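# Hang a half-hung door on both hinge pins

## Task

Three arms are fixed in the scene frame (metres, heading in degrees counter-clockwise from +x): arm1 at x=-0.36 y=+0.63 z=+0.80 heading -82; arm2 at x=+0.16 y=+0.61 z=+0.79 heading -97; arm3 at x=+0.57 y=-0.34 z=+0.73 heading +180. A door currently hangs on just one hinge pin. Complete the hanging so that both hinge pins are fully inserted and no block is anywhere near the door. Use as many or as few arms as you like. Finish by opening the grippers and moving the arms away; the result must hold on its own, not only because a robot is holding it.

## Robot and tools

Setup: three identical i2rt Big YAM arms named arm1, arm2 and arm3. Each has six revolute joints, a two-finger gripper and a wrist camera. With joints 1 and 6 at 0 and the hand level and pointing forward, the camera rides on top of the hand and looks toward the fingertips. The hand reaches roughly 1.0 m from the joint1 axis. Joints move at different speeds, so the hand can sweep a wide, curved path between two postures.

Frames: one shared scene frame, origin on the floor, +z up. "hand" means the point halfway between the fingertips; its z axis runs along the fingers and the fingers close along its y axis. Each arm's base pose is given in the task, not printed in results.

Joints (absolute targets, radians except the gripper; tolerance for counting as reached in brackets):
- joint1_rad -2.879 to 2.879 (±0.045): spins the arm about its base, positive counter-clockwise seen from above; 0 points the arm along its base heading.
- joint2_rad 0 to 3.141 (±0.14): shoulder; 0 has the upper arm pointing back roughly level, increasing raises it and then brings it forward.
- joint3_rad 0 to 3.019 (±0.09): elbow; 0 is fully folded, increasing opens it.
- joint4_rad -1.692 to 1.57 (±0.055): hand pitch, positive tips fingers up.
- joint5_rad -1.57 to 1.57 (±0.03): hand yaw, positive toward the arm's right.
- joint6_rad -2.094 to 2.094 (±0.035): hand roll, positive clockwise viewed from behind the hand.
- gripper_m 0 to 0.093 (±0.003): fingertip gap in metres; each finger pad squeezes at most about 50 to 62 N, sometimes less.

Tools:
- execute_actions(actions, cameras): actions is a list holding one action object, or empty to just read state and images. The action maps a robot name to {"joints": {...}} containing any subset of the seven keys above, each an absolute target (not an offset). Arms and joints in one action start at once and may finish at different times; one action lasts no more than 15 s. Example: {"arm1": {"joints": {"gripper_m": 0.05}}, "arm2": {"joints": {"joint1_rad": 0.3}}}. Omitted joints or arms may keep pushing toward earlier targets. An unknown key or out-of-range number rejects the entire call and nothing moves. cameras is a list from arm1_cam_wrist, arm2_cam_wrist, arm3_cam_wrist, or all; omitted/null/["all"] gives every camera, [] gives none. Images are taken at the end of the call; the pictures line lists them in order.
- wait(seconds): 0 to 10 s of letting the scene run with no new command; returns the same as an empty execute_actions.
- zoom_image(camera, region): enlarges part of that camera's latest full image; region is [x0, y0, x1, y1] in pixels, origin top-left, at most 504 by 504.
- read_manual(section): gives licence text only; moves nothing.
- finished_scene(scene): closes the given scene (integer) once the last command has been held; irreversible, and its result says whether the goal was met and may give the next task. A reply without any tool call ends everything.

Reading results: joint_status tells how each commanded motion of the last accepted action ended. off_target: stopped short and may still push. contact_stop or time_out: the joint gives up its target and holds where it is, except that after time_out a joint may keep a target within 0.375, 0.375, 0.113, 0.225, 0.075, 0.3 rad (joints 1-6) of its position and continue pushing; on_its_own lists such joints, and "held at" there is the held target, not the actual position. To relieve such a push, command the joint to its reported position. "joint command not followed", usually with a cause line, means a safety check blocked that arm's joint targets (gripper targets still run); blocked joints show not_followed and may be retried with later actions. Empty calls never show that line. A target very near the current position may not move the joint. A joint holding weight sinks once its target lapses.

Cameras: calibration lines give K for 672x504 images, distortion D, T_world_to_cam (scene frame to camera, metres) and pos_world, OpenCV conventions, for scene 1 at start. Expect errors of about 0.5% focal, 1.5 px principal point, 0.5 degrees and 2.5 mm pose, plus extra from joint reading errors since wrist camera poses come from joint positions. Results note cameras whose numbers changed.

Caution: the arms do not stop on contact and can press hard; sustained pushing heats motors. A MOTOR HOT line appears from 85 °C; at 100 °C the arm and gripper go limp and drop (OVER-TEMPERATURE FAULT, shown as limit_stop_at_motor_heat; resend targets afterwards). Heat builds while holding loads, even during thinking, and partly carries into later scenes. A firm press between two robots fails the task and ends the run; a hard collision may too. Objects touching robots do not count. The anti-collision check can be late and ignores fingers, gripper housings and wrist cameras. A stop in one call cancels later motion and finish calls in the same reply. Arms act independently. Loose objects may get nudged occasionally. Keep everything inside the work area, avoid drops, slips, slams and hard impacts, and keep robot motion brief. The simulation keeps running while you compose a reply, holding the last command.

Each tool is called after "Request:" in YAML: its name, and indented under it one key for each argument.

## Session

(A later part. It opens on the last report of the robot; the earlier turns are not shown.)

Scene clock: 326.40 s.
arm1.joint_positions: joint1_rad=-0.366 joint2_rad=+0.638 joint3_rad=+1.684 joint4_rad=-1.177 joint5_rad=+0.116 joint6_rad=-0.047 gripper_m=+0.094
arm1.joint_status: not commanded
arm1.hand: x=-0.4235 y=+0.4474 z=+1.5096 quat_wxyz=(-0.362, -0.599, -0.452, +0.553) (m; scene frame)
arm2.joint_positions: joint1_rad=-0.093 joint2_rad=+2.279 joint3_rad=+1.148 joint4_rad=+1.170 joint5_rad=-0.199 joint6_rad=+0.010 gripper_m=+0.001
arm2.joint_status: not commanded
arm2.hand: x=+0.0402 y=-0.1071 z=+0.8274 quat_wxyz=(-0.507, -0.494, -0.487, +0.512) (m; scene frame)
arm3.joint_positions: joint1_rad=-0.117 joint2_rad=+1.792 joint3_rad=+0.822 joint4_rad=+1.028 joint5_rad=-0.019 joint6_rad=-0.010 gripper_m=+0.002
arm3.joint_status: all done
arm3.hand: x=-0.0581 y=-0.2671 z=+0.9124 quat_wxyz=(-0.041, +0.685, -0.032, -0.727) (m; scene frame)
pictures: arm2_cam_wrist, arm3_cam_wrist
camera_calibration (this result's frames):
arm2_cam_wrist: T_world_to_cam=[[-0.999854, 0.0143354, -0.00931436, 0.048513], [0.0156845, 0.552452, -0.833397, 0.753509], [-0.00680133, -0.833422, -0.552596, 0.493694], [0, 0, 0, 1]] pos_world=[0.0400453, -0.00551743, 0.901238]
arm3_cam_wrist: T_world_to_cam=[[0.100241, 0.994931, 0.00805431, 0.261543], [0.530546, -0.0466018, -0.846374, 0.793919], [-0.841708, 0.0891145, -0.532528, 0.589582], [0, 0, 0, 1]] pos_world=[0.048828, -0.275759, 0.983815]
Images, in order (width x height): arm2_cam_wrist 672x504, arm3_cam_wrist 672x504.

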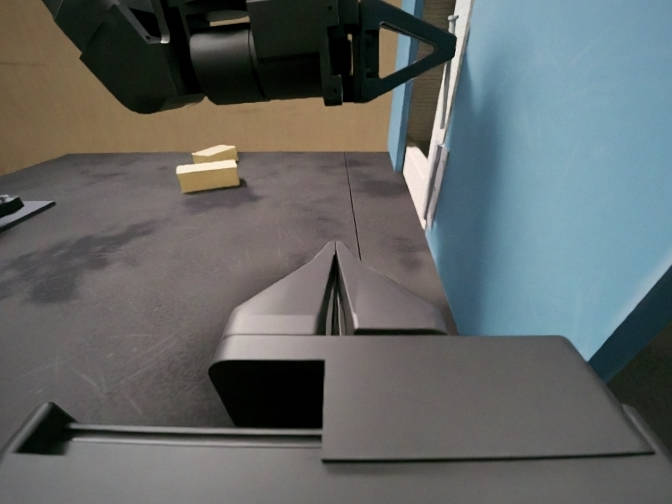

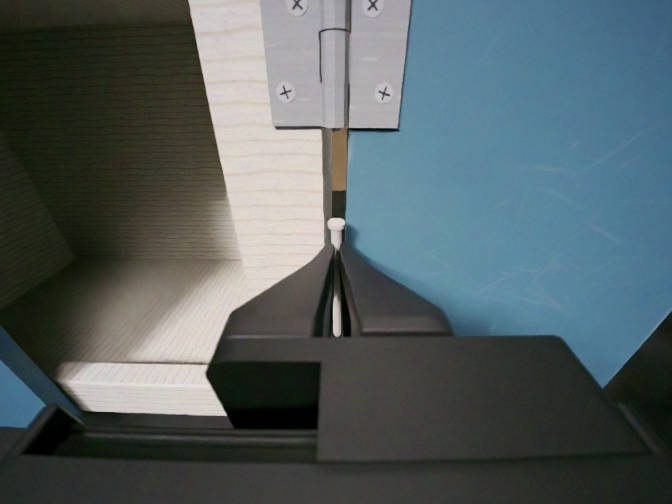

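Request:
execute_actions:
  actions:
    - {"arm3":{"joints":{"joint2_rad":1.832,"joint3_rad":0.870,"joint5_rad":-0.028}}}
  cameras: ["arm2_cam_wrist","arm3_cam_wrist"]

Request:
zoom_image:
  camera: "arm2_cam_wrist"
  region: [400, 20, 500, 170]

Request:
zoom_image:
  camera: "arm3_cam_wrist"
  region: [290, 60, 390, 340]

Scene clock: 336.50 s.
arm1.joint_positions: joint1_rad=-0.366 joint2_rad=+0.638 joint3_rad=+1.684 joint4_rad=-1.177 joint5_rad=+0.116 joint6_rad=-0.047 gripper_m=+0.094
arm1.joint_status: not commanded
arm1.hand: x=-0.4235 y=+0.4474 z=+1.5096 quat_wxyz=(-0.362, -0.599, -0.452, +0.553) (m; scene frame)
arm2.joint_positions: joint1_rad=-0.093 joint2_rad=+2.279 joint3_rad=+1.148 joint4_rad=+1.170 joint5_rad=-0.199 joint6_rad=+0.010 gripper_m=+0.001
arm2.joint_status: not commanded
arm2.hand: x=+0.0402 y=-0.1071 z=+0.8274 quat_wxyz=(-0.507, -0.494, -0.487, +0.512) (m; scene frame)
arm3.joint_positions: joint1_rad=-0.117 joint2_rad=+1.816 joint3_rad=+0.826 joint4_rad=+1.029 joint5_rad=-0.024 joint6_rad=-0.010 gripper_m=+0.002
arm3.joint_status: all done
arm3.hand: x=-0.0606 y=-0.2677 z=+0.8991 quat_wxyz=(-0.039, +0.692, -0.031, -0.720) (m; scene frame)
pictures: arm2_cam_wrist, arm3_cam_wrist
camera_calibration (this result's frames):
arm2_cam_wrist: T_world_to_cam=[[-0.999854, 0.0143354, -0.00931436, 0.048513], [0.0156845, 0.552452, -0.833397, 0.753509], [-0.00680133, -0.833422, -0.552596, 0.493694], [0, 0, 0, 1]] pos_world=[0.0400453, -0.00551743, 0.901238]
arm3_cam_wrist: T_world_to_cam=[[0.0951126, 0.995436, 0.0078048, 0.262526], [0.547669, -0.0457787, -0.835442, 0.775395], [-0.831271, 0.0837355, -0.549524, 0.595031], [0, 0, 0, 1]] pos_world=[0.0450032, -0.275656, 0.972732]
Images, in order (width x height): arm2_cam_wrist 672x504, arm3_cam_wrist 672x504.

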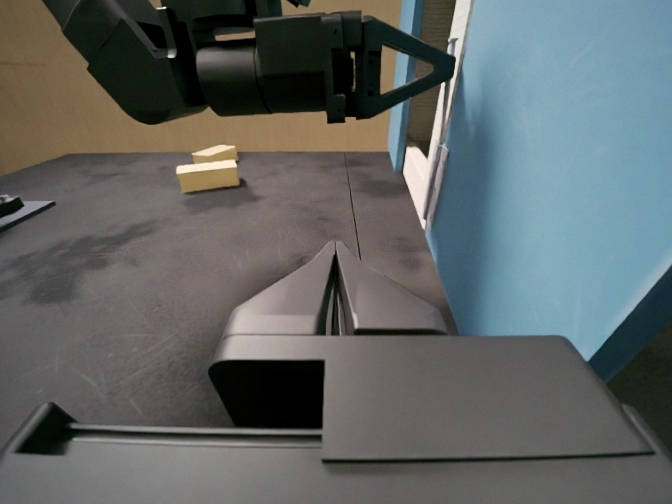

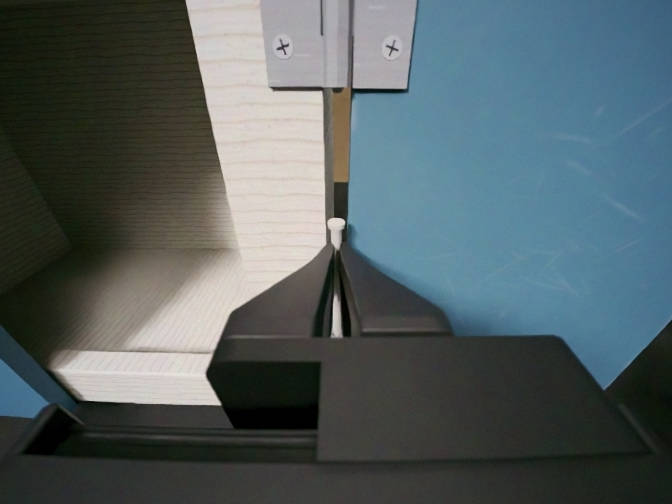

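Region (400, 20, 500, 170) of arm2_cam_wrist's 672x504 image, scaled by 3.360, with more detail than that image has.

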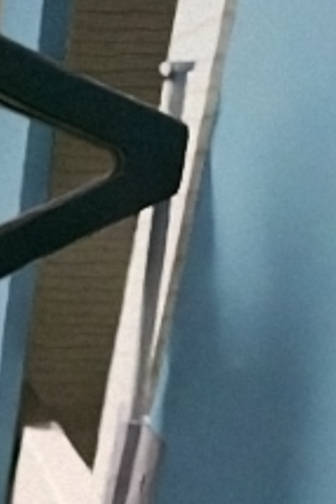

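Region (290, 60, 390, 340) of arm3_cam_wrist's 672x504 image, scaled by 1.800, with more detail than that image has; it fills the left 180 columns of this view, and the rest is white.

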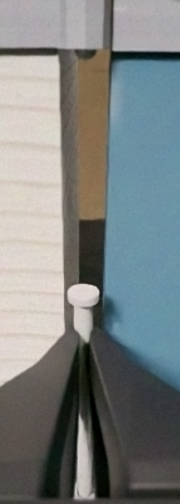

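Request:
zoom_image:
  camera: "arm2_cam_wrist"
  region: [420, 120, 465, 165]

Request:
zoom_image:
  camera: "arm3_cam_wrist"
  region: [315, 295, 360, 340]

Region (420, 120, 465, 165) of arm2_cam_wrist's 672x504 image, scaled by 11.200, with more detail than that image has.

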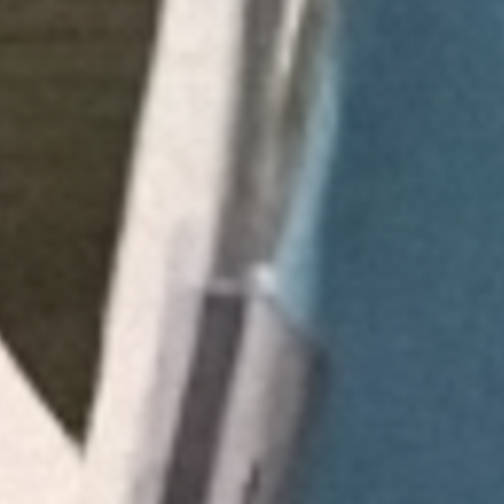

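Region (315, 295, 360, 340) of arm3_cam_wrist's 672x504 image, scaled by 11.200, with more detail than that image has.

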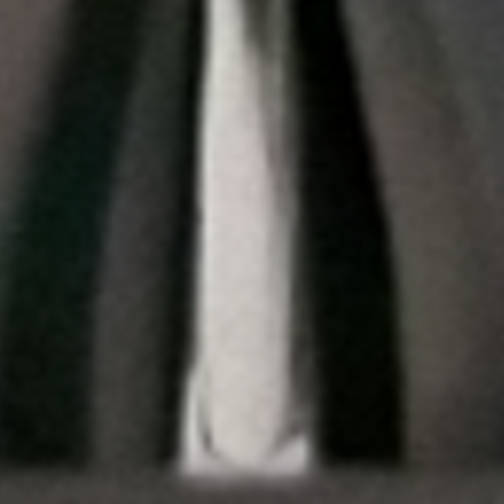

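Request:
execute_actions:
  actions:
    - {"arm3":{"joints":{"joint3_rad":0.874}}}
  cameras: ["arm2_cam_wrist","arm3_cam_wrist"]

Request:
zoom_image:
  camera: "arm2_cam_wrist"
  region: [420, 120, 465, 165]

Request:
zoom_image:
  camera: "arm3_cam_wrist"
  region: [315, 295, 360, 340]

Scene clock: 347.20 s.
arm1.joint_positions: joint1_rad=-0.366 joint2_rad=+0.638 joint3_rad=+1.684 joint4_rad=-1.177 joint5_rad=+0.116 joint6_rad=-0.047 gripper_m=+0.094
arm1.joint_status: not commanded
arm1.hand: x=-0.4235 y=+0.4474 z=+1.5096 quat_wxyz=(-0.362, -0.599, -0.452, +0.553) (m; scene frame)
arm2.joint_positions: joint1_rad=-0.093 joint2_rad=+2.279 joint3_rad=+1.148 joint4_rad=+1.170 joint5_rad=-0.199 joint6_rad=+0.010 gripper_m=+0.001
arm2.joint_status: not commanded
arm2.hand: x=+0.0402 y=-0.1071 z=+0.8274 quat_wxyz=(-0.507, -0.494, -0.487, +0.512) (m; scene frame)
arm3.joint_positions: joint1_rad=-0.117 joint2_rad=+1.816 joint3_rad=+0.826 joint4_rad=+1.029 joint5_rad=-0.024 joint6_rad=-0.010 gripper_m=+0.002
arm3.joint_status: all done
arm3.hand: x=-0.0606 y=-0.2677 z=+0.8991 quat_wxyz=(-0.039, +0.692, -0.031, -0.720) (m; scene frame)
pictures: arm2_cam_wrist, arm3_cam_wrist
camera_calibration (this result's frames):
arm2_cam_wrist: T_world_to_cam=[[-0.999854, 0.0143354, -0.00931436, 0.048513], [0.0156845, 0.552452, -0.833397, 0.753509], [-0.00680133, -0.833422, -0.552596, 0.493694], [0, 0, 0, 1]] pos_world=[0.0400453, -0.00551743, 0.901238]
arm3_cam_wrist: T_world_to_cam=[[0.0951126, 0.995436, 0.0078048, 0.262526], [0.547669, -0.0457787, -0.835442, 0.775395], [-0.831271, 0.0837355, -0.549524, 0.595031], [0, 0, 0, 1]] pos_world=[0.0450032, -0.275656, 0.972732]
Images, in order (width x height): arm2_cam_wrist 672x504, arm3_cam_wrist 672x504.

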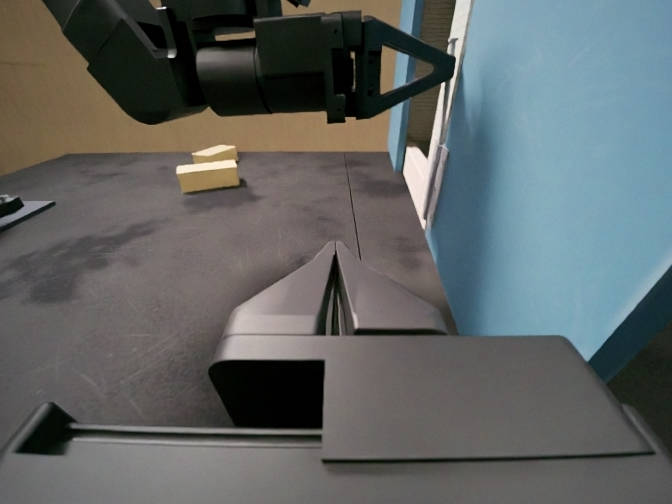

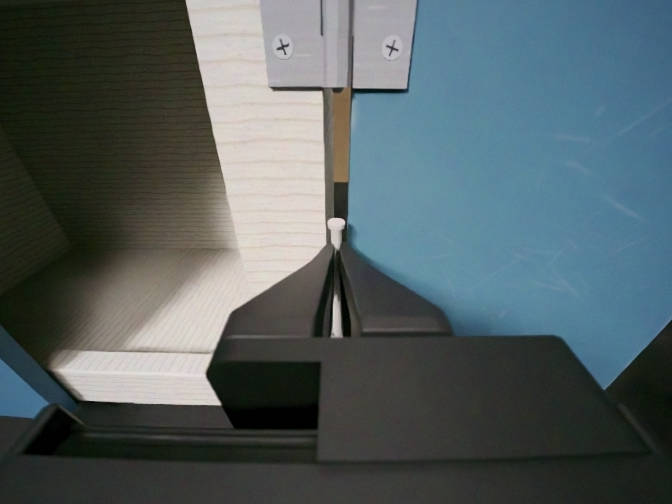

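Region (420, 120, 465, 165) of arm2_cam_wrist's 672x504 image, scaled by 11.200, with more detail than that image has.

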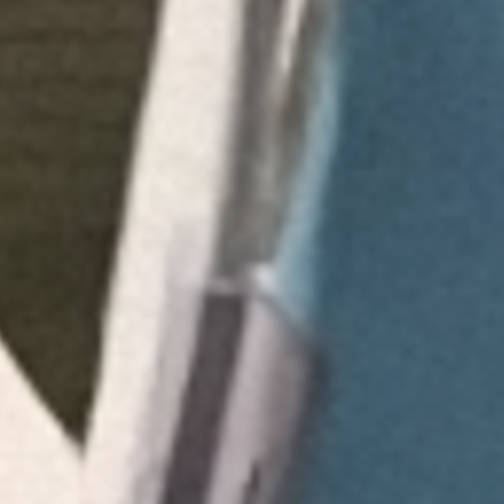

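Region (315, 295, 360, 340) of arm3_cam_wrist's 672x504 image, scaled by 11.200, with more detail than that image has.

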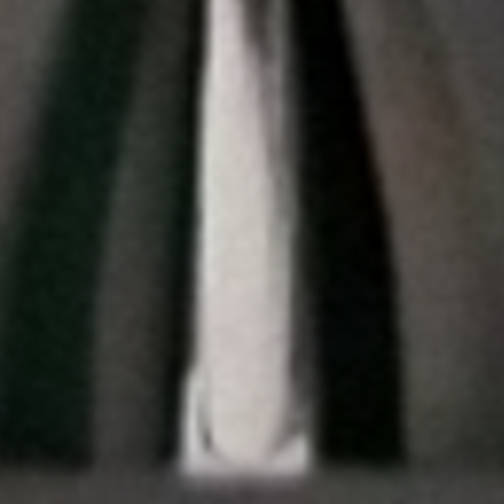

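Request:
execute_actions:
  actions:
    - {"arm3":{"joints":{"joint2_rad":1.845}}}
  cameras: ["arm2_cam_wrist","arm3_cam_wrist"]

Request:
zoom_image:
  camera: "arm2_cam_wrist"
  region: [400, 20, 500, 170]

Request:
zoom_image:
  camera: "arm3_cam_wrist"
  region: [315, 295, 360, 340]

Scene clock: 357.60 s.
arm1.joint_positions: joint1_rad=-0.366 joint2_rad=+0.638 joint3_rad=+1.684 joint4_rad=-1.177 joint5_rad=+0.116 joint6_rad=-0.047 gripper_m=+0.094
arm1.joint_status: not commanded
arm1.hand: x=-0.4235 y=+0.4474 z=+1.5096 quat_wxyz=(-0.362, -0.599, -0.452, +0.553) (m; scene frame)
arm2.joint_positions: joint1_rad=-0.093 joint2_rad=+2.279 joint3_rad=+1.148 joint4_rad=+1.170 joint5_rad=-0.199 joint6_rad=+0.010 gripper_m=+0.001
arm2.joint_status: not commanded
arm2.hand: x=+0.0402 y=-0.1071 z=+0.8274 quat_wxyz=(-0.507, -0.494, -0.487, +0.512) (m; scene frame)
arm3.joint_positions: joint1_rad=-0.117 joint2_rad=+1.825 joint3_rad=+0.830 joint4_rad=+1.029 joint5_rad=-0.025 joint6_rad=-0.009 gripper_m=+0.002
arm3.joint_status: all done
arm3.hand: x=-0.0621 y=-0.2677 z=+0.8955 quat_wxyz=(-0.038, +0.694, -0.031, -0.718) (m; scene frame)
pictures: arm2_cam_wrist, arm3_cam_wrist
camera_calibration (this result's frames):
arm2_cam_wrist: T_world_to_cam=[[-0.999854, 0.0143354, -0.00931436, 0.048513], [0.0156845, 0.552452, -0.833397, 0.753509], [-0.00680133, -0.833422, -0.552596, 0.493694], [0, 0, 0, 1]] pos_world=[0.0400453, -0.00551743, 0.901238]
arm3_cam_wrist: T_world_to_cam=[[0.0939135, 0.995553, 0.0073287, 0.2631], [0.5518, -0.0459229, -0.832711, 0.770959], [-0.828672, 0.0822468, -0.553659, 0.595212], [0, 0, 0, 1]] pos_world=[0.0431119, -0.27548, 0.969603]
Images, in order (width x height): arm2_cam_wrist 672x504, arm3_cam_wrist 672x504.

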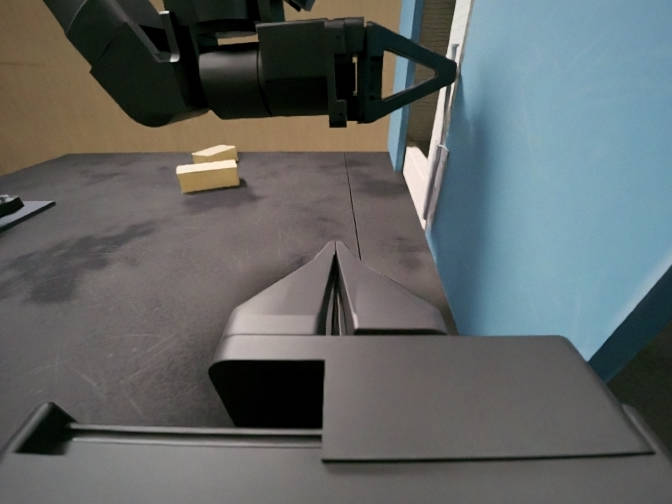

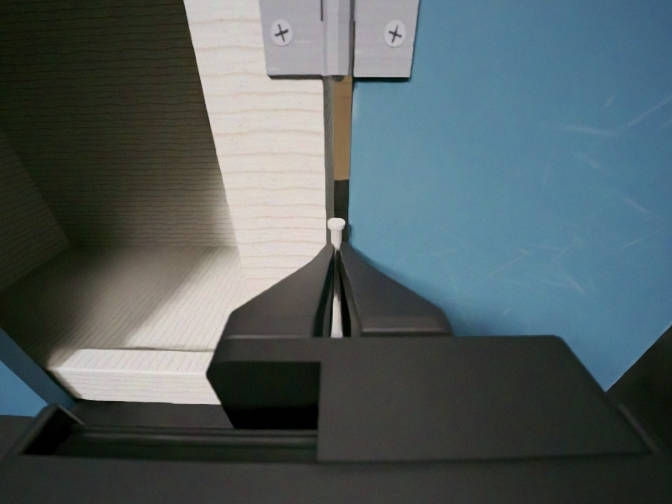

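Region (400, 20, 500, 170) of arm2_cam_wrist's 672x504 image, scaled by 3.360, with more detail than that image has.

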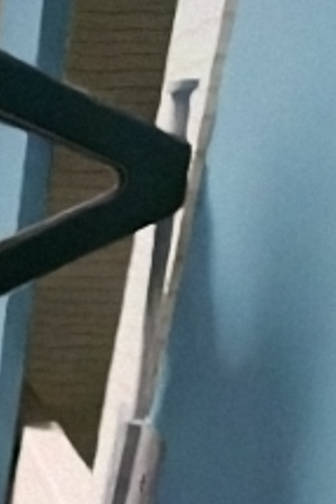

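Region (315, 295, 360, 340) of arm3_cam_wrist's 672x504 image, scaled by 11.200, with more detail than that image has.

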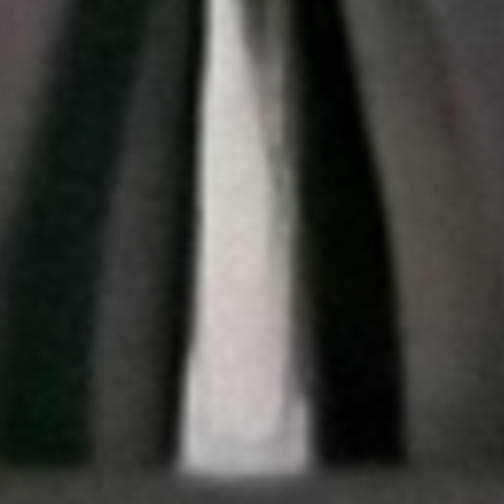

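It's entered the hole. Continue down.

Request:
execute_actions:
  actions:
    - {"arm3":{"joints":{"joint2_rad":1.865}}}
  cameras: ["arm2_cam_wrist","arm3_cam_wrist"]

Request:
zoom_image:
  camera: "arm2_cam_wrist"
  region: [400, 20, 500, 170]

Scene clock: 362.27 s.
arm1.joint_positions: joint1_rad=-0.366 joint2_rad=+0.638 joint3_rad=+1.684 joint4_rad=-1.177 joint5_rad=+0.116 joint6_rad=-0.047 gripper_m=+0.094
arm1.joint_status: not commanded
arm1.hand: x=-0.4235 y=+0.4474 z=+1.5096 quat_wxyz=(-0.362, -0.599, -0.452, +0.553) (m; scene frame)
arm2.joint_positions: joint1_rad=-0.093 joint2_rad=+2.279 joint3_rad=+1.148 joint4_rad=+1.170 joint5_rad=-0.199 joint6_rad=+0.010 gripper_m=+0.001
arm2.joint_status: not commanded
arm2.hand: x=+0.0402 y=-0.1071 z=+0.8274 quat_wxyz=(-0.507, -0.494, -0.487, +0.512) (m; scene frame)
arm3.joint_positions: joint1_rad=-0.117 joint2_rad=+1.838 joint3_rad=+0.833 joint4_rad=+1.035 joint5_rad=-0.025 joint6_rad=-0.009 gripper_m=+0.002
arm3.joint_status: all done
arm3.hand: x=-0.0636 y=-0.2676 z=+0.8905 quat_wxyz=(-0.038, +0.696, -0.031, -0.717) (m; scene frame)
pictures: arm2_cam_wrist, arm3_cam_wrist
camera_calibration (this result's frames):
arm2_cam_wrist: T_world_to_cam=[[-0.999854, 0.0143354, -0.00931436, 0.048513], [0.0156845, 0.552452, -0.833397, 0.753509], [-0.00680133, -0.833422, -0.552596, 0.493694], [0, 0, 0, 1]] pos_world=[0.0400453, -0.00551743, 0.901238]
arm3_cam_wrist: T_world_to_cam=[[0.0934875, 0.995597, 0.00685132, 0.26358], [0.554937, -0.0463933, -0.830598, 0.765791], [-0.826623, 0.0814526, -0.556831, 0.593937], [0, 0, 0, 1]] pos_world=[0.0413548, -0.27527, 0.964981]
Images, in order (width x height): arm2_cam_wrist 672x504, arm3_cam_wrist 672x504.

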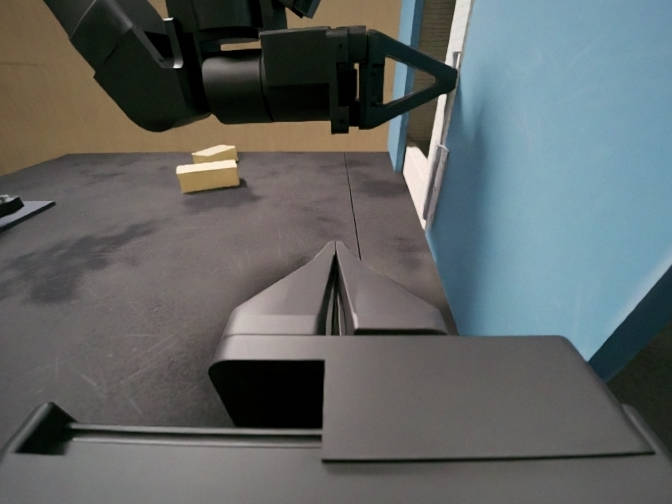

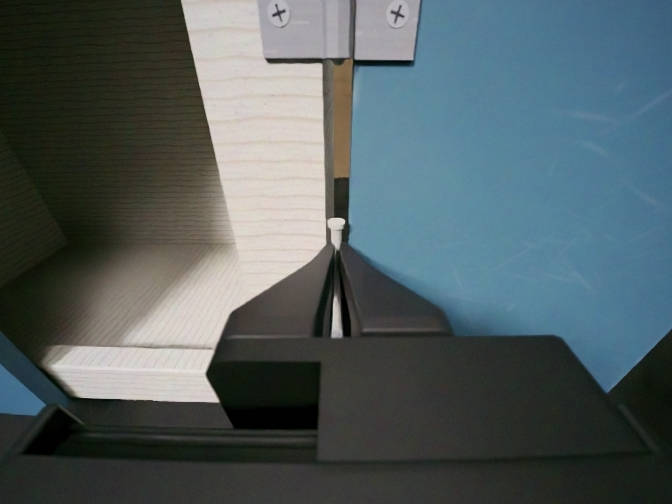

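Region (400, 20, 500, 170) of arm2_cam_wrist's 672x504 image, scaled by 3.360, with more detail than that image has.

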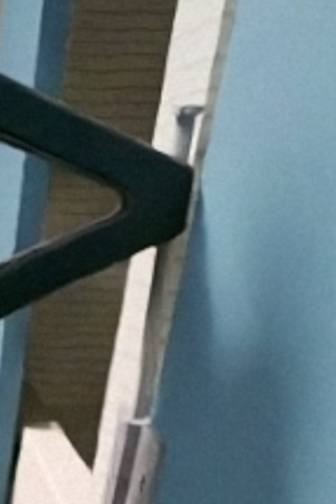

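Request:
execute_actions:
  actions:
    - {"arm3":{"joints":{"joint2_rad":1.875,"joint3_rad":0.855,"joint4_rad":1.01}}}
  cameras: ["arm2_cam_wrist","arm3_cam_wrist"]

Request:
zoom_image:
  camera: "arm2_cam_wrist"
  region: [400, 20, 500, 170]

Scene clock: 371.13 s.
arm1.joint_positions: joint1_rad=-0.366 joint2_rad=+0.638 joint3_rad=+1.684 joint4_rad=-1.177 joint5_rad=+0.116 joint6_rad=-0.047 gripper_m=+0.094
arm1.joint_status: not commanded
arm1.hand: x=-0.4235 y=+0.4474 z=+1.5096 quat_wxyz=(-0.362, -0.599, -0.452, +0.553) (m; scene frame)
arm2.joint_positions: joint1_rad=-0.093 joint2_rad=+2.279 joint3_rad=+1.148 joint4_rad=+1.170 joint5_rad=-0.199 joint6_rad=+0.010 gripper_m=+0.001
arm2.joint_status: not commanded
arm2.hand: x=+0.0402 y=-0.1071 z=+0.8274 quat_wxyz=(-0.507, -0.494, -0.487, +0.512) (m; scene frame)
arm3.joint_positions: joint1_rad=-0.117 joint2_rad=+1.840 joint3_rad=+0.833 joint4_rad=+1.032 joint5_rad=-0.025 joint6_rad=-0.009 gripper_m=+0.002
arm3.joint_status: all done
arm3.hand: x=-0.0636 y=-0.2676 z=+0.8890 quat_wxyz=(-0.037, +0.697, -0.031, -0.715) (m; scene frame)
pictures: arm2_cam_wrist, arm3_cam_wrist
camera_calibration (this result's frames):
arm2_cam_wrist: T_world_to_cam=[[-0.999854, 0.0143354, -0.00931436, 0.048513], [0.0156845, 0.552452, -0.833397, 0.753509], [-0.00680133, -0.833422, -0.552596, 0.493694], [0, 0, 0, 1]] pos_world=[0.0400453, -0.00551743, 0.901238]
arm3_cam_wrist: T_world_to_cam=[[0.0934543, 0.995601, 0.00674196, 0.263688], [0.558078, -0.0467751, -0.828469, 0.762784], [-0.824509, 0.0811866, -0.559994, 0.595923], [0, 0, 0, 1]] pos_world=[0.0410081, -0.275229, 0.963879]
Images, in order (width x height): arm2_cam_wrist 672x504, arm3_cam_wrist 672x504.

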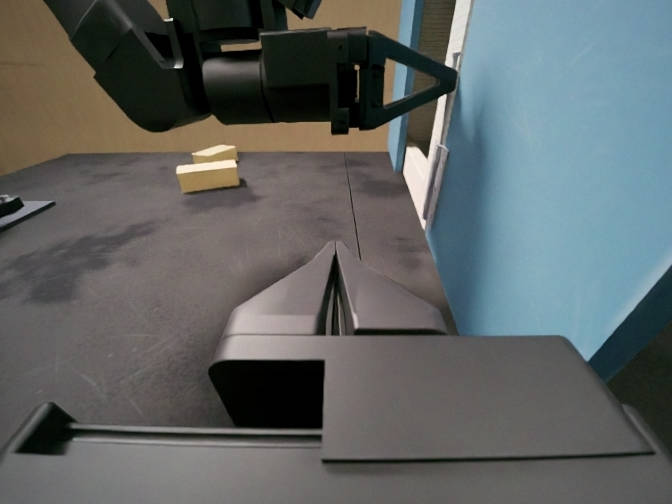

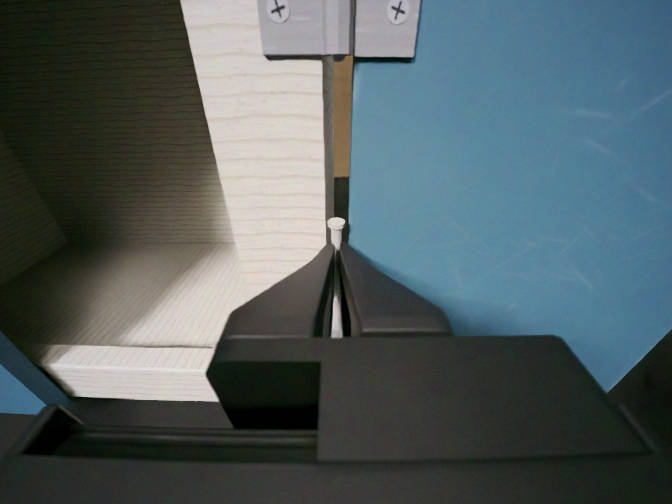

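Region (400, 20, 500, 170) of arm2_cam_wrist's 672x504 image, scaled by 3.360, with more detail than that image has.

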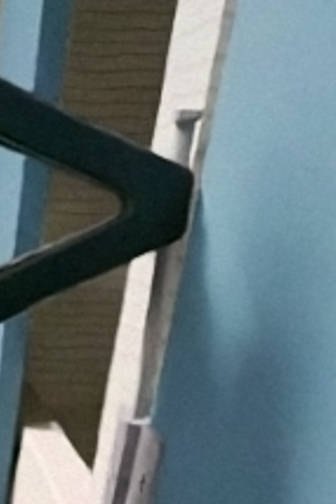

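Request:
execute_actions:
  actions:
    - {"arm3":{"joints":{"joint2_rad":1.845,"joint3_rad":0.845,"joint4_rad":1.035,"gripper_m":0.014}}}
  cameras: ["arm2_cam_wrist","arm3_cam_wrist"]

Request:
zoom_image:
  camera: "arm3_cam_wrist"
  region: [290, 180, 390, 340]

Scene clock: 377.07 s.
arm1.joint_positions: joint1_rad=-0.366 joint2_rad=+0.638 joint3_rad=+1.684 joint4_rad=-1.177 joint5_rad=+0.116 joint6_rad=-0.047 gripper_m=+0.094
arm1.joint_status: not commanded
arm1.hand: x=-0.4235 y=+0.4474 z=+1.5096 quat_wxyz=(-0.362, -0.599, -0.452, +0.553) (m; scene frame)
arm2.joint_positions: joint1_rad=-0.093 joint2_rad=+2.279 joint3_rad=+1.148 joint4_rad=+1.170 joint5_rad=-0.199 joint6_rad=+0.010 gripper_m=+0.001
arm2.joint_status: not commanded
arm2.hand: x=+0.0402 y=-0.1071 z=+0.8274 quat_wxyz=(-0.507, -0.494, -0.487, +0.512) (m; scene frame)
arm3.joint_positions: joint1_rad=-0.117 joint2_rad=+1.840 joint3_rad=+0.833 joint4_rad=+1.032 joint5_rad=-0.025 joint6_rad=-0.009 gripper_m=+0.014
arm3.joint_status: all done
arm3.hand: x=-0.0636 y=-0.2676 z=+0.8890 quat_wxyz=(-0.037, +0.697, -0.031, -0.715) (m; scene frame)
pictures: arm2_cam_wrist, arm3_cam_wrist
camera_calibration (this result's frames):
arm2_cam_wrist: T_world_to_cam=[[-0.999854, 0.0143354, -0.00931436, 0.048513], [0.0156845, 0.552452, -0.833397, 0.753509], [-0.00680133, -0.833422, -0.552596, 0.493694], [0, 0, 0, 1]] pos_world=[0.0400453, -0.00551743, 0.901238]
arm3_cam_wrist: T_world_to_cam=[[0.0934543, 0.995601, 0.00674196, 0.263688], [0.558078, -0.0467751, -0.828469, 0.762784], [-0.824509, 0.0811866, -0.559994, 0.595923], [0, 0, 0, 1]] pos_world=[0.0410081, -0.275229, 0.963879]
Images, in order (width x height): arm2_cam_wrist 672x504, arm3_cam_wrist 672x504.

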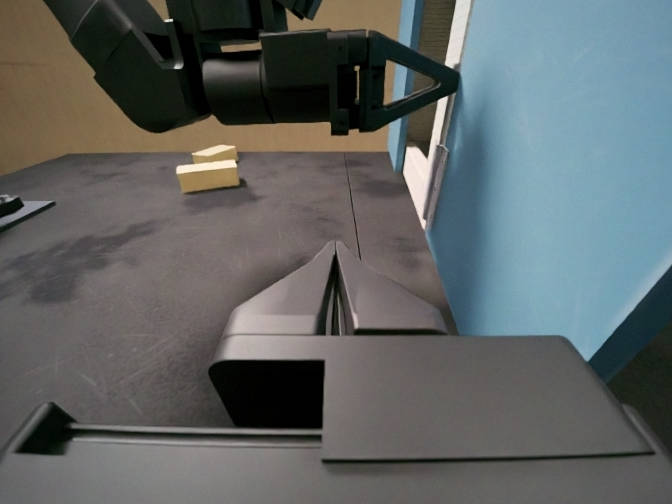

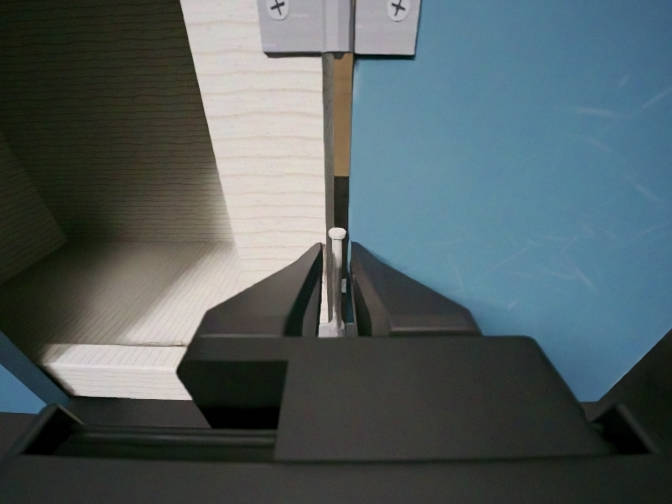

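Region (290, 180, 390, 340) of arm3_cam_wrist's 672x504 image, scaled by 3.150, with more detail than that image has; it fills the left 315 columns of this view, and the rest is white.

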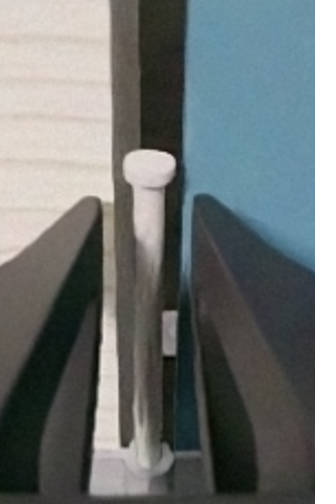

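Request:
execute_actions:
  actions:
    - {"arm3":{"joints":{"joint2_rad":1.785}},"arm2":{"joints":{"joint2_rad":2.13,"joint3_rad":0.88,"joint4_rad":1.27,"gripper_m":0.055}}}
  cameras: []

Request:
execute_actions:
  actions:
    - {"arm2":{"joints":{"joint1_rad":-0.21,"joint5_rad":-0.18}}}
  cameras: ["arm2_cam_wrist","arm3_cam_wrist"]

Scene clock: 400.83 s.
arm1.joint_positions: joint1_rad=-0.366 joint2_rad=+0.638 joint3_rad=+1.684 joint4_rad=-1.177 joint5_rad=+0.116 joint6_rad=-0.047 gripper_m=+0.094
arm1.joint_status: not commanded
arm1.hand: x=-0.4235 y=+0.4474 z=+1.5096 quat_wxyz=(-0.362, -0.599, -0.452, +0.553) (m; scene frame)
arm2.joint_positions: joint1_rad=-0.093 joint2_rad=+2.122 joint3_rad=+0.883 joint4_rad=+1.247 joint5_rad=-0.199 joint6_rad=+0.010 gripper_m=+0.055
arm2.joint_status: all done
arm2.hand: x=+0.0570 y=-0.0291 z=+0.8482 quat_wxyz=(-0.501, -0.503, -0.493, +0.503) (m; scene frame)
arm3.joint_positions: joint1_rad=-0.117 joint2_rad=+1.787 joint3_rad=+0.833 joint4_rad=+1.032 joint5_rad=-0.025 joint6_rad=-0.009 gripper_m=+0.014
arm3.joint_status: all done
arm3.hand: x=-0.0612 y=-0.2679 z=+0.9213 quat_wxyz=(-0.039, +0.678, -0.030, -0.734) (m; scene frame)
pictures: none
No camera images: the call's "cameras" was empty. Leave "cameras" out to get every camera's image.

Scene clock: 401.93 s.
arm1.joint_positions: joint1_rad=-0.366 joint2_rad=+0.638 joint3_rad=+1.684 joint4_rad=-1.177 joint5_rad=+0.116 joint6_rad=-0.047 gripper_m=+0.094
arm1.joint_status: not commanded
arm1.hand: x=-0.4235 y=+0.4474 z=+1.5096 quat_wxyz=(-0.362, -0.599, -0.452, +0.553) (m; scene frame)
arm2.joint_positions: joint1_rad=-0.214 joint2_rad=+2.122 joint3_rad=+0.883 joint4_rad=+1.247 joint5_rad=-0.180 joint6_rad=+0.010 gripper_m=+0.055
arm2.joint_status: all done
arm2.hand: x=-0.0225 y=-0.0115 z=+0.8482 quat_wxyz=(-0.464, -0.537, -0.456, +0.537) (m; scene frame)
arm3.joint_positions: joint1_rad=-0.117 joint2_rad=+1.787 joint3_rad=+0.833 joint4_rad=+1.032 joint5_rad=-0.025 joint6_rad=-0.009 gripper_m=+0.014
arm3.joint_status: not commanded
arm3.hand: x=-0.0612 y=-0.2679 z=+0.9213 quat_wxyz=(-0.039, +0.678, -0.030, -0.734) (m; scene frame)
pictures: arm2_cam_wrist, arm3_cam_wrist
camera_calibration (this result's frames):
arm2_cam_wrist: T_world_to_cam=[[-0.98788, 0.154442, -0.0154825, -0.00820466], [0.101661, 0.568423, -0.816432, 0.706692], [-0.117291, -0.808111, -0.577234, 0.603078], [0, 0, 0, 1]] pos_world=[-0.00921256, 0.0869214, 0.924956]
arm3_cam_wrist: T_world_to_cam=[[0.0939488, 0.995543, 0.00823918, 0.262112], [0.514036, -0.0414186, -0.856768, 0.813033], [-0.852608, 0.0847276, -0.515636, 0.574471], [0, 0, 0, 1]] pos_world=[0.0472449, -0.275943, 0.990639]
Images, in order (width x height): arm2_cam_wrist 672x504, arm3_cam_wrist 672x504.

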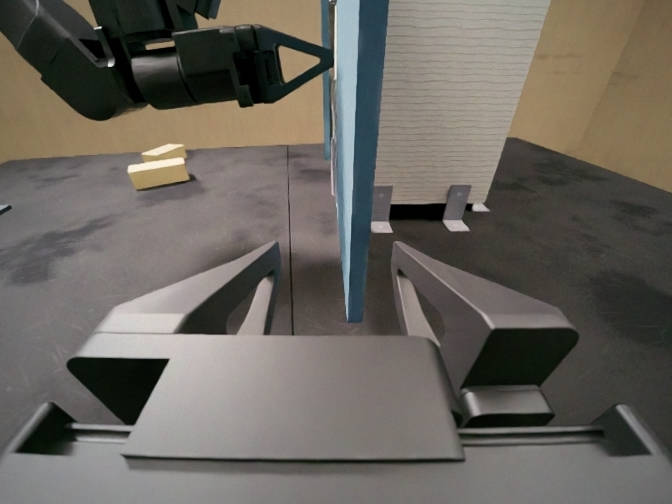

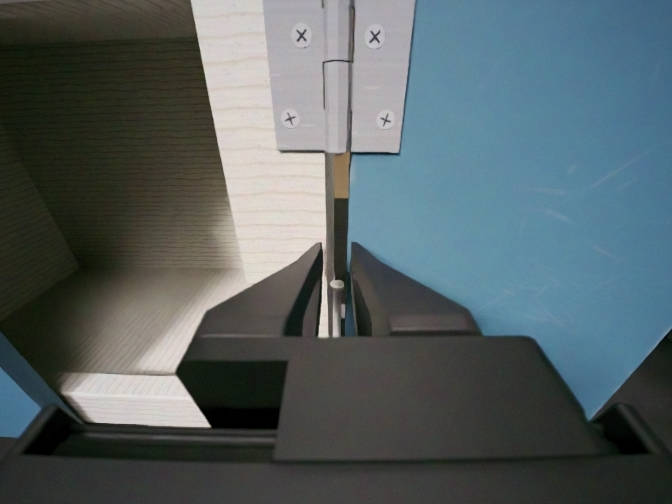

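Request:
execute_actions:
  actions:
    - {"arm2":{"joints":{"joint2_rad":2.195,"joint3_rad":1.11,"joint4_rad":1.105}},"arm3":{"joints":{"gripper_m":0.02}}}
  cameras: ["arm2_cam_wrist"]

Scene clock: 408.17 s.
arm1.joint_positions: joint1_rad=-0.366 joint2_rad=+0.638 joint3_rad=+1.684 joint4_rad=-1.177 joint5_rad=+0.116 joint6_rad=-0.047 gripper_m=+0.094
arm1.joint_status: not commanded
arm1.hand: x=-0.4235 y=+0.4474 z=+1.5096 quat_wxyz=(-0.362, -0.599, -0.452, +0.553) (m; scene frame)
arm2.joint_positions: joint1_rad=-0.214 joint2_rad=+2.186 joint3_rad=+1.088 joint4_rad=+1.127 joint5_rad=-0.180 joint6_rad=+0.010 gripper_m=+0.055
arm2.joint_status: all done
arm2.hand: x=-0.0445 y=-0.0752 z=+0.8574 quat_wxyz=(-0.468, -0.530, -0.452, +0.543) (m; scene frame)
arm3.joint_positions: joint1_rad=-0.117 joint2_rad=+1.787 joint3_rad=+0.833 joint4_rad=+1.032 joint5_rad=-0.025 joint6_rad=-0.009 gripper_m=+0.020
arm3.joint_status: all done
arm3.hand: x=-0.0612 y=-0.2679 z=+0.9213 quat_wxyz=(-0.039, +0.678, -0.030, -0.734) (m; scene frame)
pictures: arm2_cam_wrist
camera_calibration (this result's frames):
arm2_cam_wrist: T_world_to_cam=[[-0.987973, 0.154176, -0.011761, -0.0232116], [0.0960188, 0.552118, -0.828219, 0.761237], [-0.121198, -0.819387, -0.560281, 0.53883], [0, 0, 0, 1]] pos_world=[-0.0307203, 0.024797, 0.932094]
Images, in order (width x height): arm2_cam_wrist 672x504.

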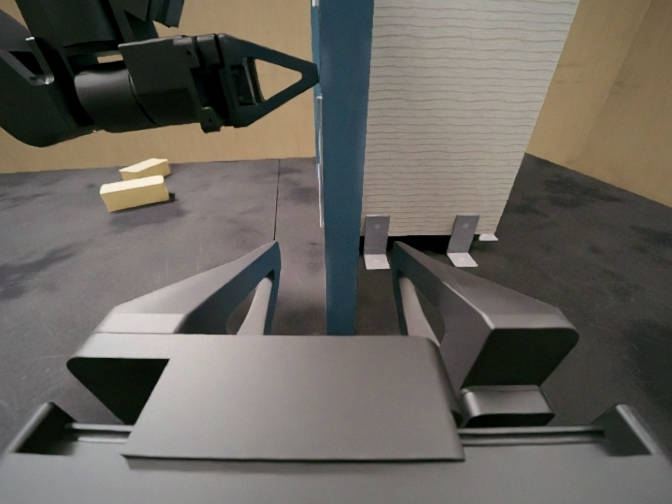

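Request:
execute_actions:
  actions:
    - {"arm2":{"joints":{"gripper_m":0.0}}}
  cameras: ["arm3_cam_wrist"]

Request:
execute_actions:
  actions:
    - {"arm2":{"joints":{"joint2_rad":2.17}}}
  cameras: ["arm2_cam_wrist","arm3_cam_wrist"]

Scene clock: 412.73 s.
arm1.joint_positions: joint1_rad=-0.366 joint2_rad=+0.638 joint3_rad=+1.684 joint4_rad=-1.177 joint5_rad=+0.116 joint6_rad=-0.047 gripper_m=+0.094
arm1.joint_status: not commanded
arm1.hand: x=-0.4235 y=+0.4474 z=+1.5096 quat_wxyz=(-0.362, -0.599, -0.452, +0.553) (m; scene frame)
arm2.joint_positions: joint1_rad=-0.212 joint2_rad=+2.186 joint3_rad=+1.088 joint4_rad=+1.127 joint5_rad=-0.184 joint6_rad=+0.008 gripper_m=+0.012
arm2.joint_status: gripper_m off_target (ended at +0.012, target +0.000)
arm2.hand: x=-0.0427 y=-0.0756 z=+0.8573 quat_wxyz=(-0.469, -0.528, -0.454, +0.542) (m; scene frame)
arm3.joint_positions: joint1_rad=-0.117 joint2_rad=+1.787 joint3_rad=+0.833 joint4_rad=+1.032 joint5_rad=-0.025 joint6_rad=-0.009 gripper_m=+0.020
arm3.joint_status: not commanded
arm3.hand: x=-0.0612 y=-0.2679 z=+0.9213 quat_wxyz=(-0.039, +0.678, -0.030, -0.734) (m; scene frame)
pictures: arm3_cam_wrist
camera_calibration (this result's frames):
arm3_cam_wrist: T_world_to_cam=[[0.0939488, 0.995543, 0.00823918, 0.262112], [0.514036, -0.0414186, -0.856768, 0.813033], [-0.852608, 0.0847276, -0.515636, 0.574471], [0, 0, 0, 1]] pos_world=[0.0472449, -0.275943, 0.990639]
Images, in order (width x height): arm3_cam_wrist 672x504.

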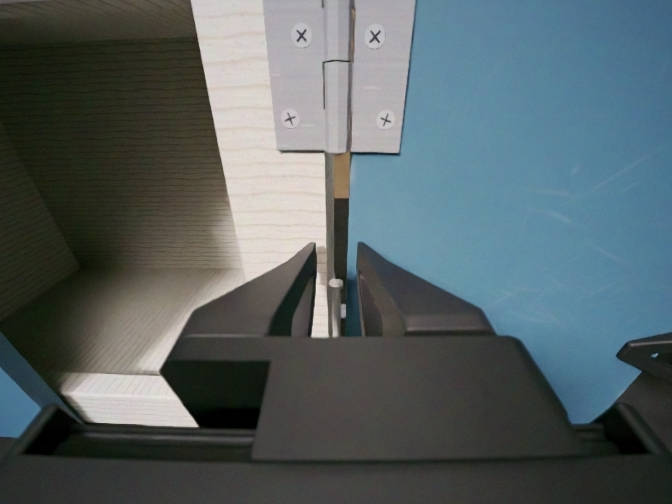

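Scene clock: 413.20 s.
arm1.joint_positions: joint1_rad=-0.366 joint2_rad=+0.638 joint3_rad=+1.684 joint4_rad=-1.177 joint5_rad=+0.116 joint6_rad=-0.047 gripper_m=+0.094
arm1.joint_status: not commanded
arm1.hand: x=-0.4235 y=+0.4474 z=+1.5096 quat_wxyz=(-0.362, -0.599, -0.452, +0.553) (m; scene frame)
arm2.joint_positions: joint1_rad=-0.212 joint2_rad=+2.186 joint3_rad=+1.088 joint4_rad=+1.127 joint5_rad=-0.184 joint6_rad=+0.008 gripper_m=+0.012
arm2.joint_status: all done
arm2.hand: x=-0.0427 y=-0.0756 z=+0.8575 quat_wxyz=(-0.469, -0.528, -0.454, +0.542) (m; scene frame)
arm3.joint_positions: joint1_rad=-0.117 joint2_rad=+1.787 joint3_rad=+0.833 joint4_rad=+1.032 joint5_rad=-0.025 joint6_rad=-0.009 gripper_m=+0.020
arm3.joint_status: not commanded
arm3.hand: x=-0.0612 y=-0.2679 z=+0.9213 quat_wxyz=(-0.039, +0.678, -0.030, -0.734) (m; scene frame)
pictures: arm2_cam_wrist, arm3_cam_wrist
camera_calibration (this result's frames):
arm2_cam_wrist: T_world_to_cam=[[-0.988909, 0.148203, -0.0097224, -0.0235883], [0.0910113, 0.552955, -0.828226, 0.761307], [-0.117369, -0.819925, -0.56031, 0.538919], [0, 0, 0, 1]] pos_world=[-0.0293616, 0.0244005, 0.932266]
arm3_cam_wrist: T_world_to_cam=[[0.0939488, 0.995543, 0.00823918, 0.262112], [0.514036, -0.0414186, -0.856768, 0.813033], [-0.852608, 0.0847276, -0.515636, 0.574471], [0, 0, 0, 1]] pos_world=[0.0472449, -0.275943, 0.990639]
Images, in order (width x height): arm2_cam_wrist 672x504, arm3_cam_wrist 672x504.

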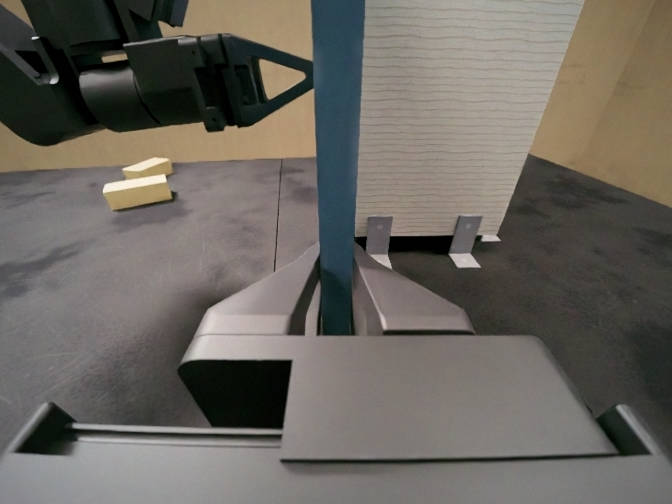

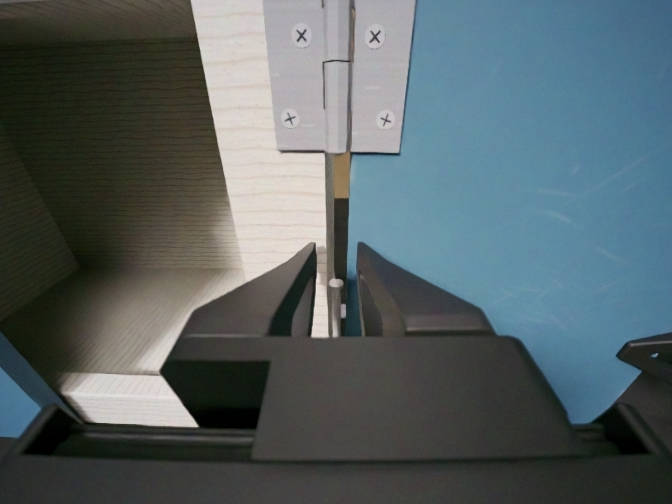

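Request:
execute_actions:
  actions:
    - {"arm2":{"joints":{"joint2_rad":2.15,"joint3_rad":1.08,"joint5_rad":-0.2}}}
  cameras: ["arm3_cam_wrist"]

Scene clock: 421.37 s.
arm1.joint_positions: joint1_rad=-0.366 joint2_rad=+0.638 joint3_rad=+1.684 joint4_rad=-1.177 joint5_rad=+0.116 joint6_rad=-0.047 gripper_m=+0.094
arm1.joint_status: not commanded
arm1.hand: x=-0.4235 y=+0.4474 z=+1.5096 quat_wxyz=(-0.362, -0.599, -0.452, +0.553) (m; scene frame)
arm2.joint_positions: joint1_rad=-0.212 joint2_rad=+2.183 joint3_rad=+1.087 joint4_rad=+1.122 joint5_rad=-0.192 joint6_rad=+0.008 gripper_m=+0.012
arm2.joint_status: all done
arm2.hand: x=-0.0414 y=-0.0755 z=+0.8576 quat_wxyz=(-0.470, -0.528, -0.457, +0.540) (m; scene frame)
arm3.joint_positions: joint1_rad=-0.117 joint2_rad=+1.787 joint3_rad=+0.833 joint4_rad=+1.032 joint5_rad=-0.025 joint6_rad=-0.009 gripper_m=+0.020
arm3.joint_status: not commanded
arm3.hand: x=-0.0612 y=-0.2679 z=+0.9213 quat_wxyz=(-0.039, +0.678, -0.030, -0.734) (m; scene frame)
pictures: arm3_cam_wrist
camera_calibration (this result's frames):
arm3_cam_wrist: T_world_to_cam=[[0.0939488, 0.995543, 0.00823918, 0.262112], [0.514036, -0.0414186, -0.856768, 0.813033], [-0.852608, 0.0847276, -0.515636, 0.574471], [0, 0, 0, 1]] pos_world=[0.0472449, -0.275943, 0.990639]
Images, in order (width x height): arm3_cam_wrist 672x504.

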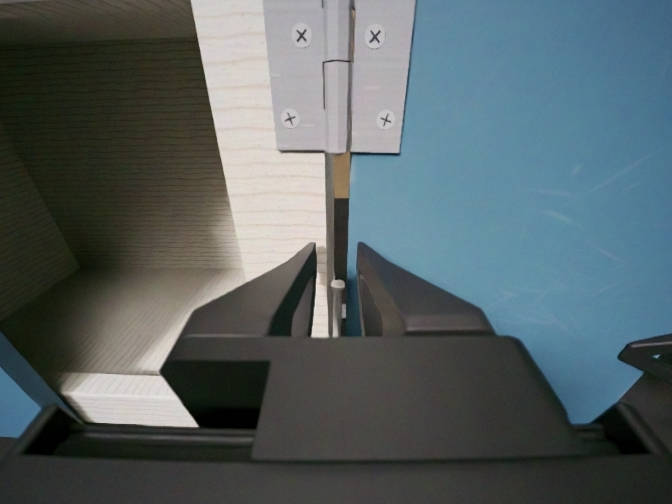

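More lift.

Request:
execute_actions:
  actions:
    - {"arm2":{"joints":{"joint2_rad":2.13,"joint4_rad":1.125}}}
  cameras: ["arm3_cam_wrist"]

Scene clock: 424.50 s.
arm1.joint_positions: joint1_rad=-0.366 joint2_rad=+0.638 joint3_rad=+1.684 joint4_rad=-1.177 joint5_rad=+0.116 joint6_rad=-0.047 gripper_m=+0.094
arm1.joint_status: not commanded
arm1.hand: x=-0.4235 y=+0.4474 z=+1.5096 quat_wxyz=(-0.362, -0.599, -0.452, +0.553) (m; scene frame)
arm2.joint_positions: joint1_rad=-0.212 joint2_rad=+2.179 joint3_rad=+1.084 joint4_rad=+1.122 joint5_rad=-0.192 joint6_rad=+0.008 gripper_m=+0.012
arm2.joint_status: all done
arm2.hand: x=-0.0412 y=-0.0749 z=+0.8594 quat_wxyz=(-0.471, -0.527, -0.457, +0.540) (m; scene frame)
arm3.joint_positions: joint1_rad=-0.117 joint2_rad=+1.787 joint3_rad=+0.833 joint4_rad=+1.032 joint5_rad=-0.025 joint6_rad=-0.009 gripper_m=+0.020
arm3.joint_status: not commanded
arm3.hand: x=-0.0612 y=-0.2679 z=+0.9213 quat_wxyz=(-0.039, +0.678, -0.030, -0.734) (m; scene frame)
pictures: arm3_cam_wrist
camera_calibration (this result's frames):
arm3_cam_wrist: T_world_to_cam=[[0.0939488, 0.995543, 0.00823918, 0.262112], [0.514036, -0.0414186, -0.856768, 0.813033], [-0.852608, 0.0847276, -0.515636, 0.574471], [0, 0, 0, 1]] pos_world=[0.0472449, -0.275943, 0.990639]
Images, in order (width x height): arm3_cam_wrist 672x504.

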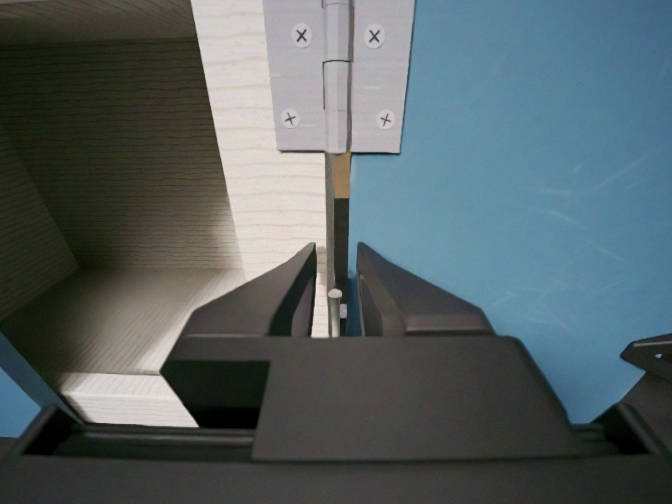

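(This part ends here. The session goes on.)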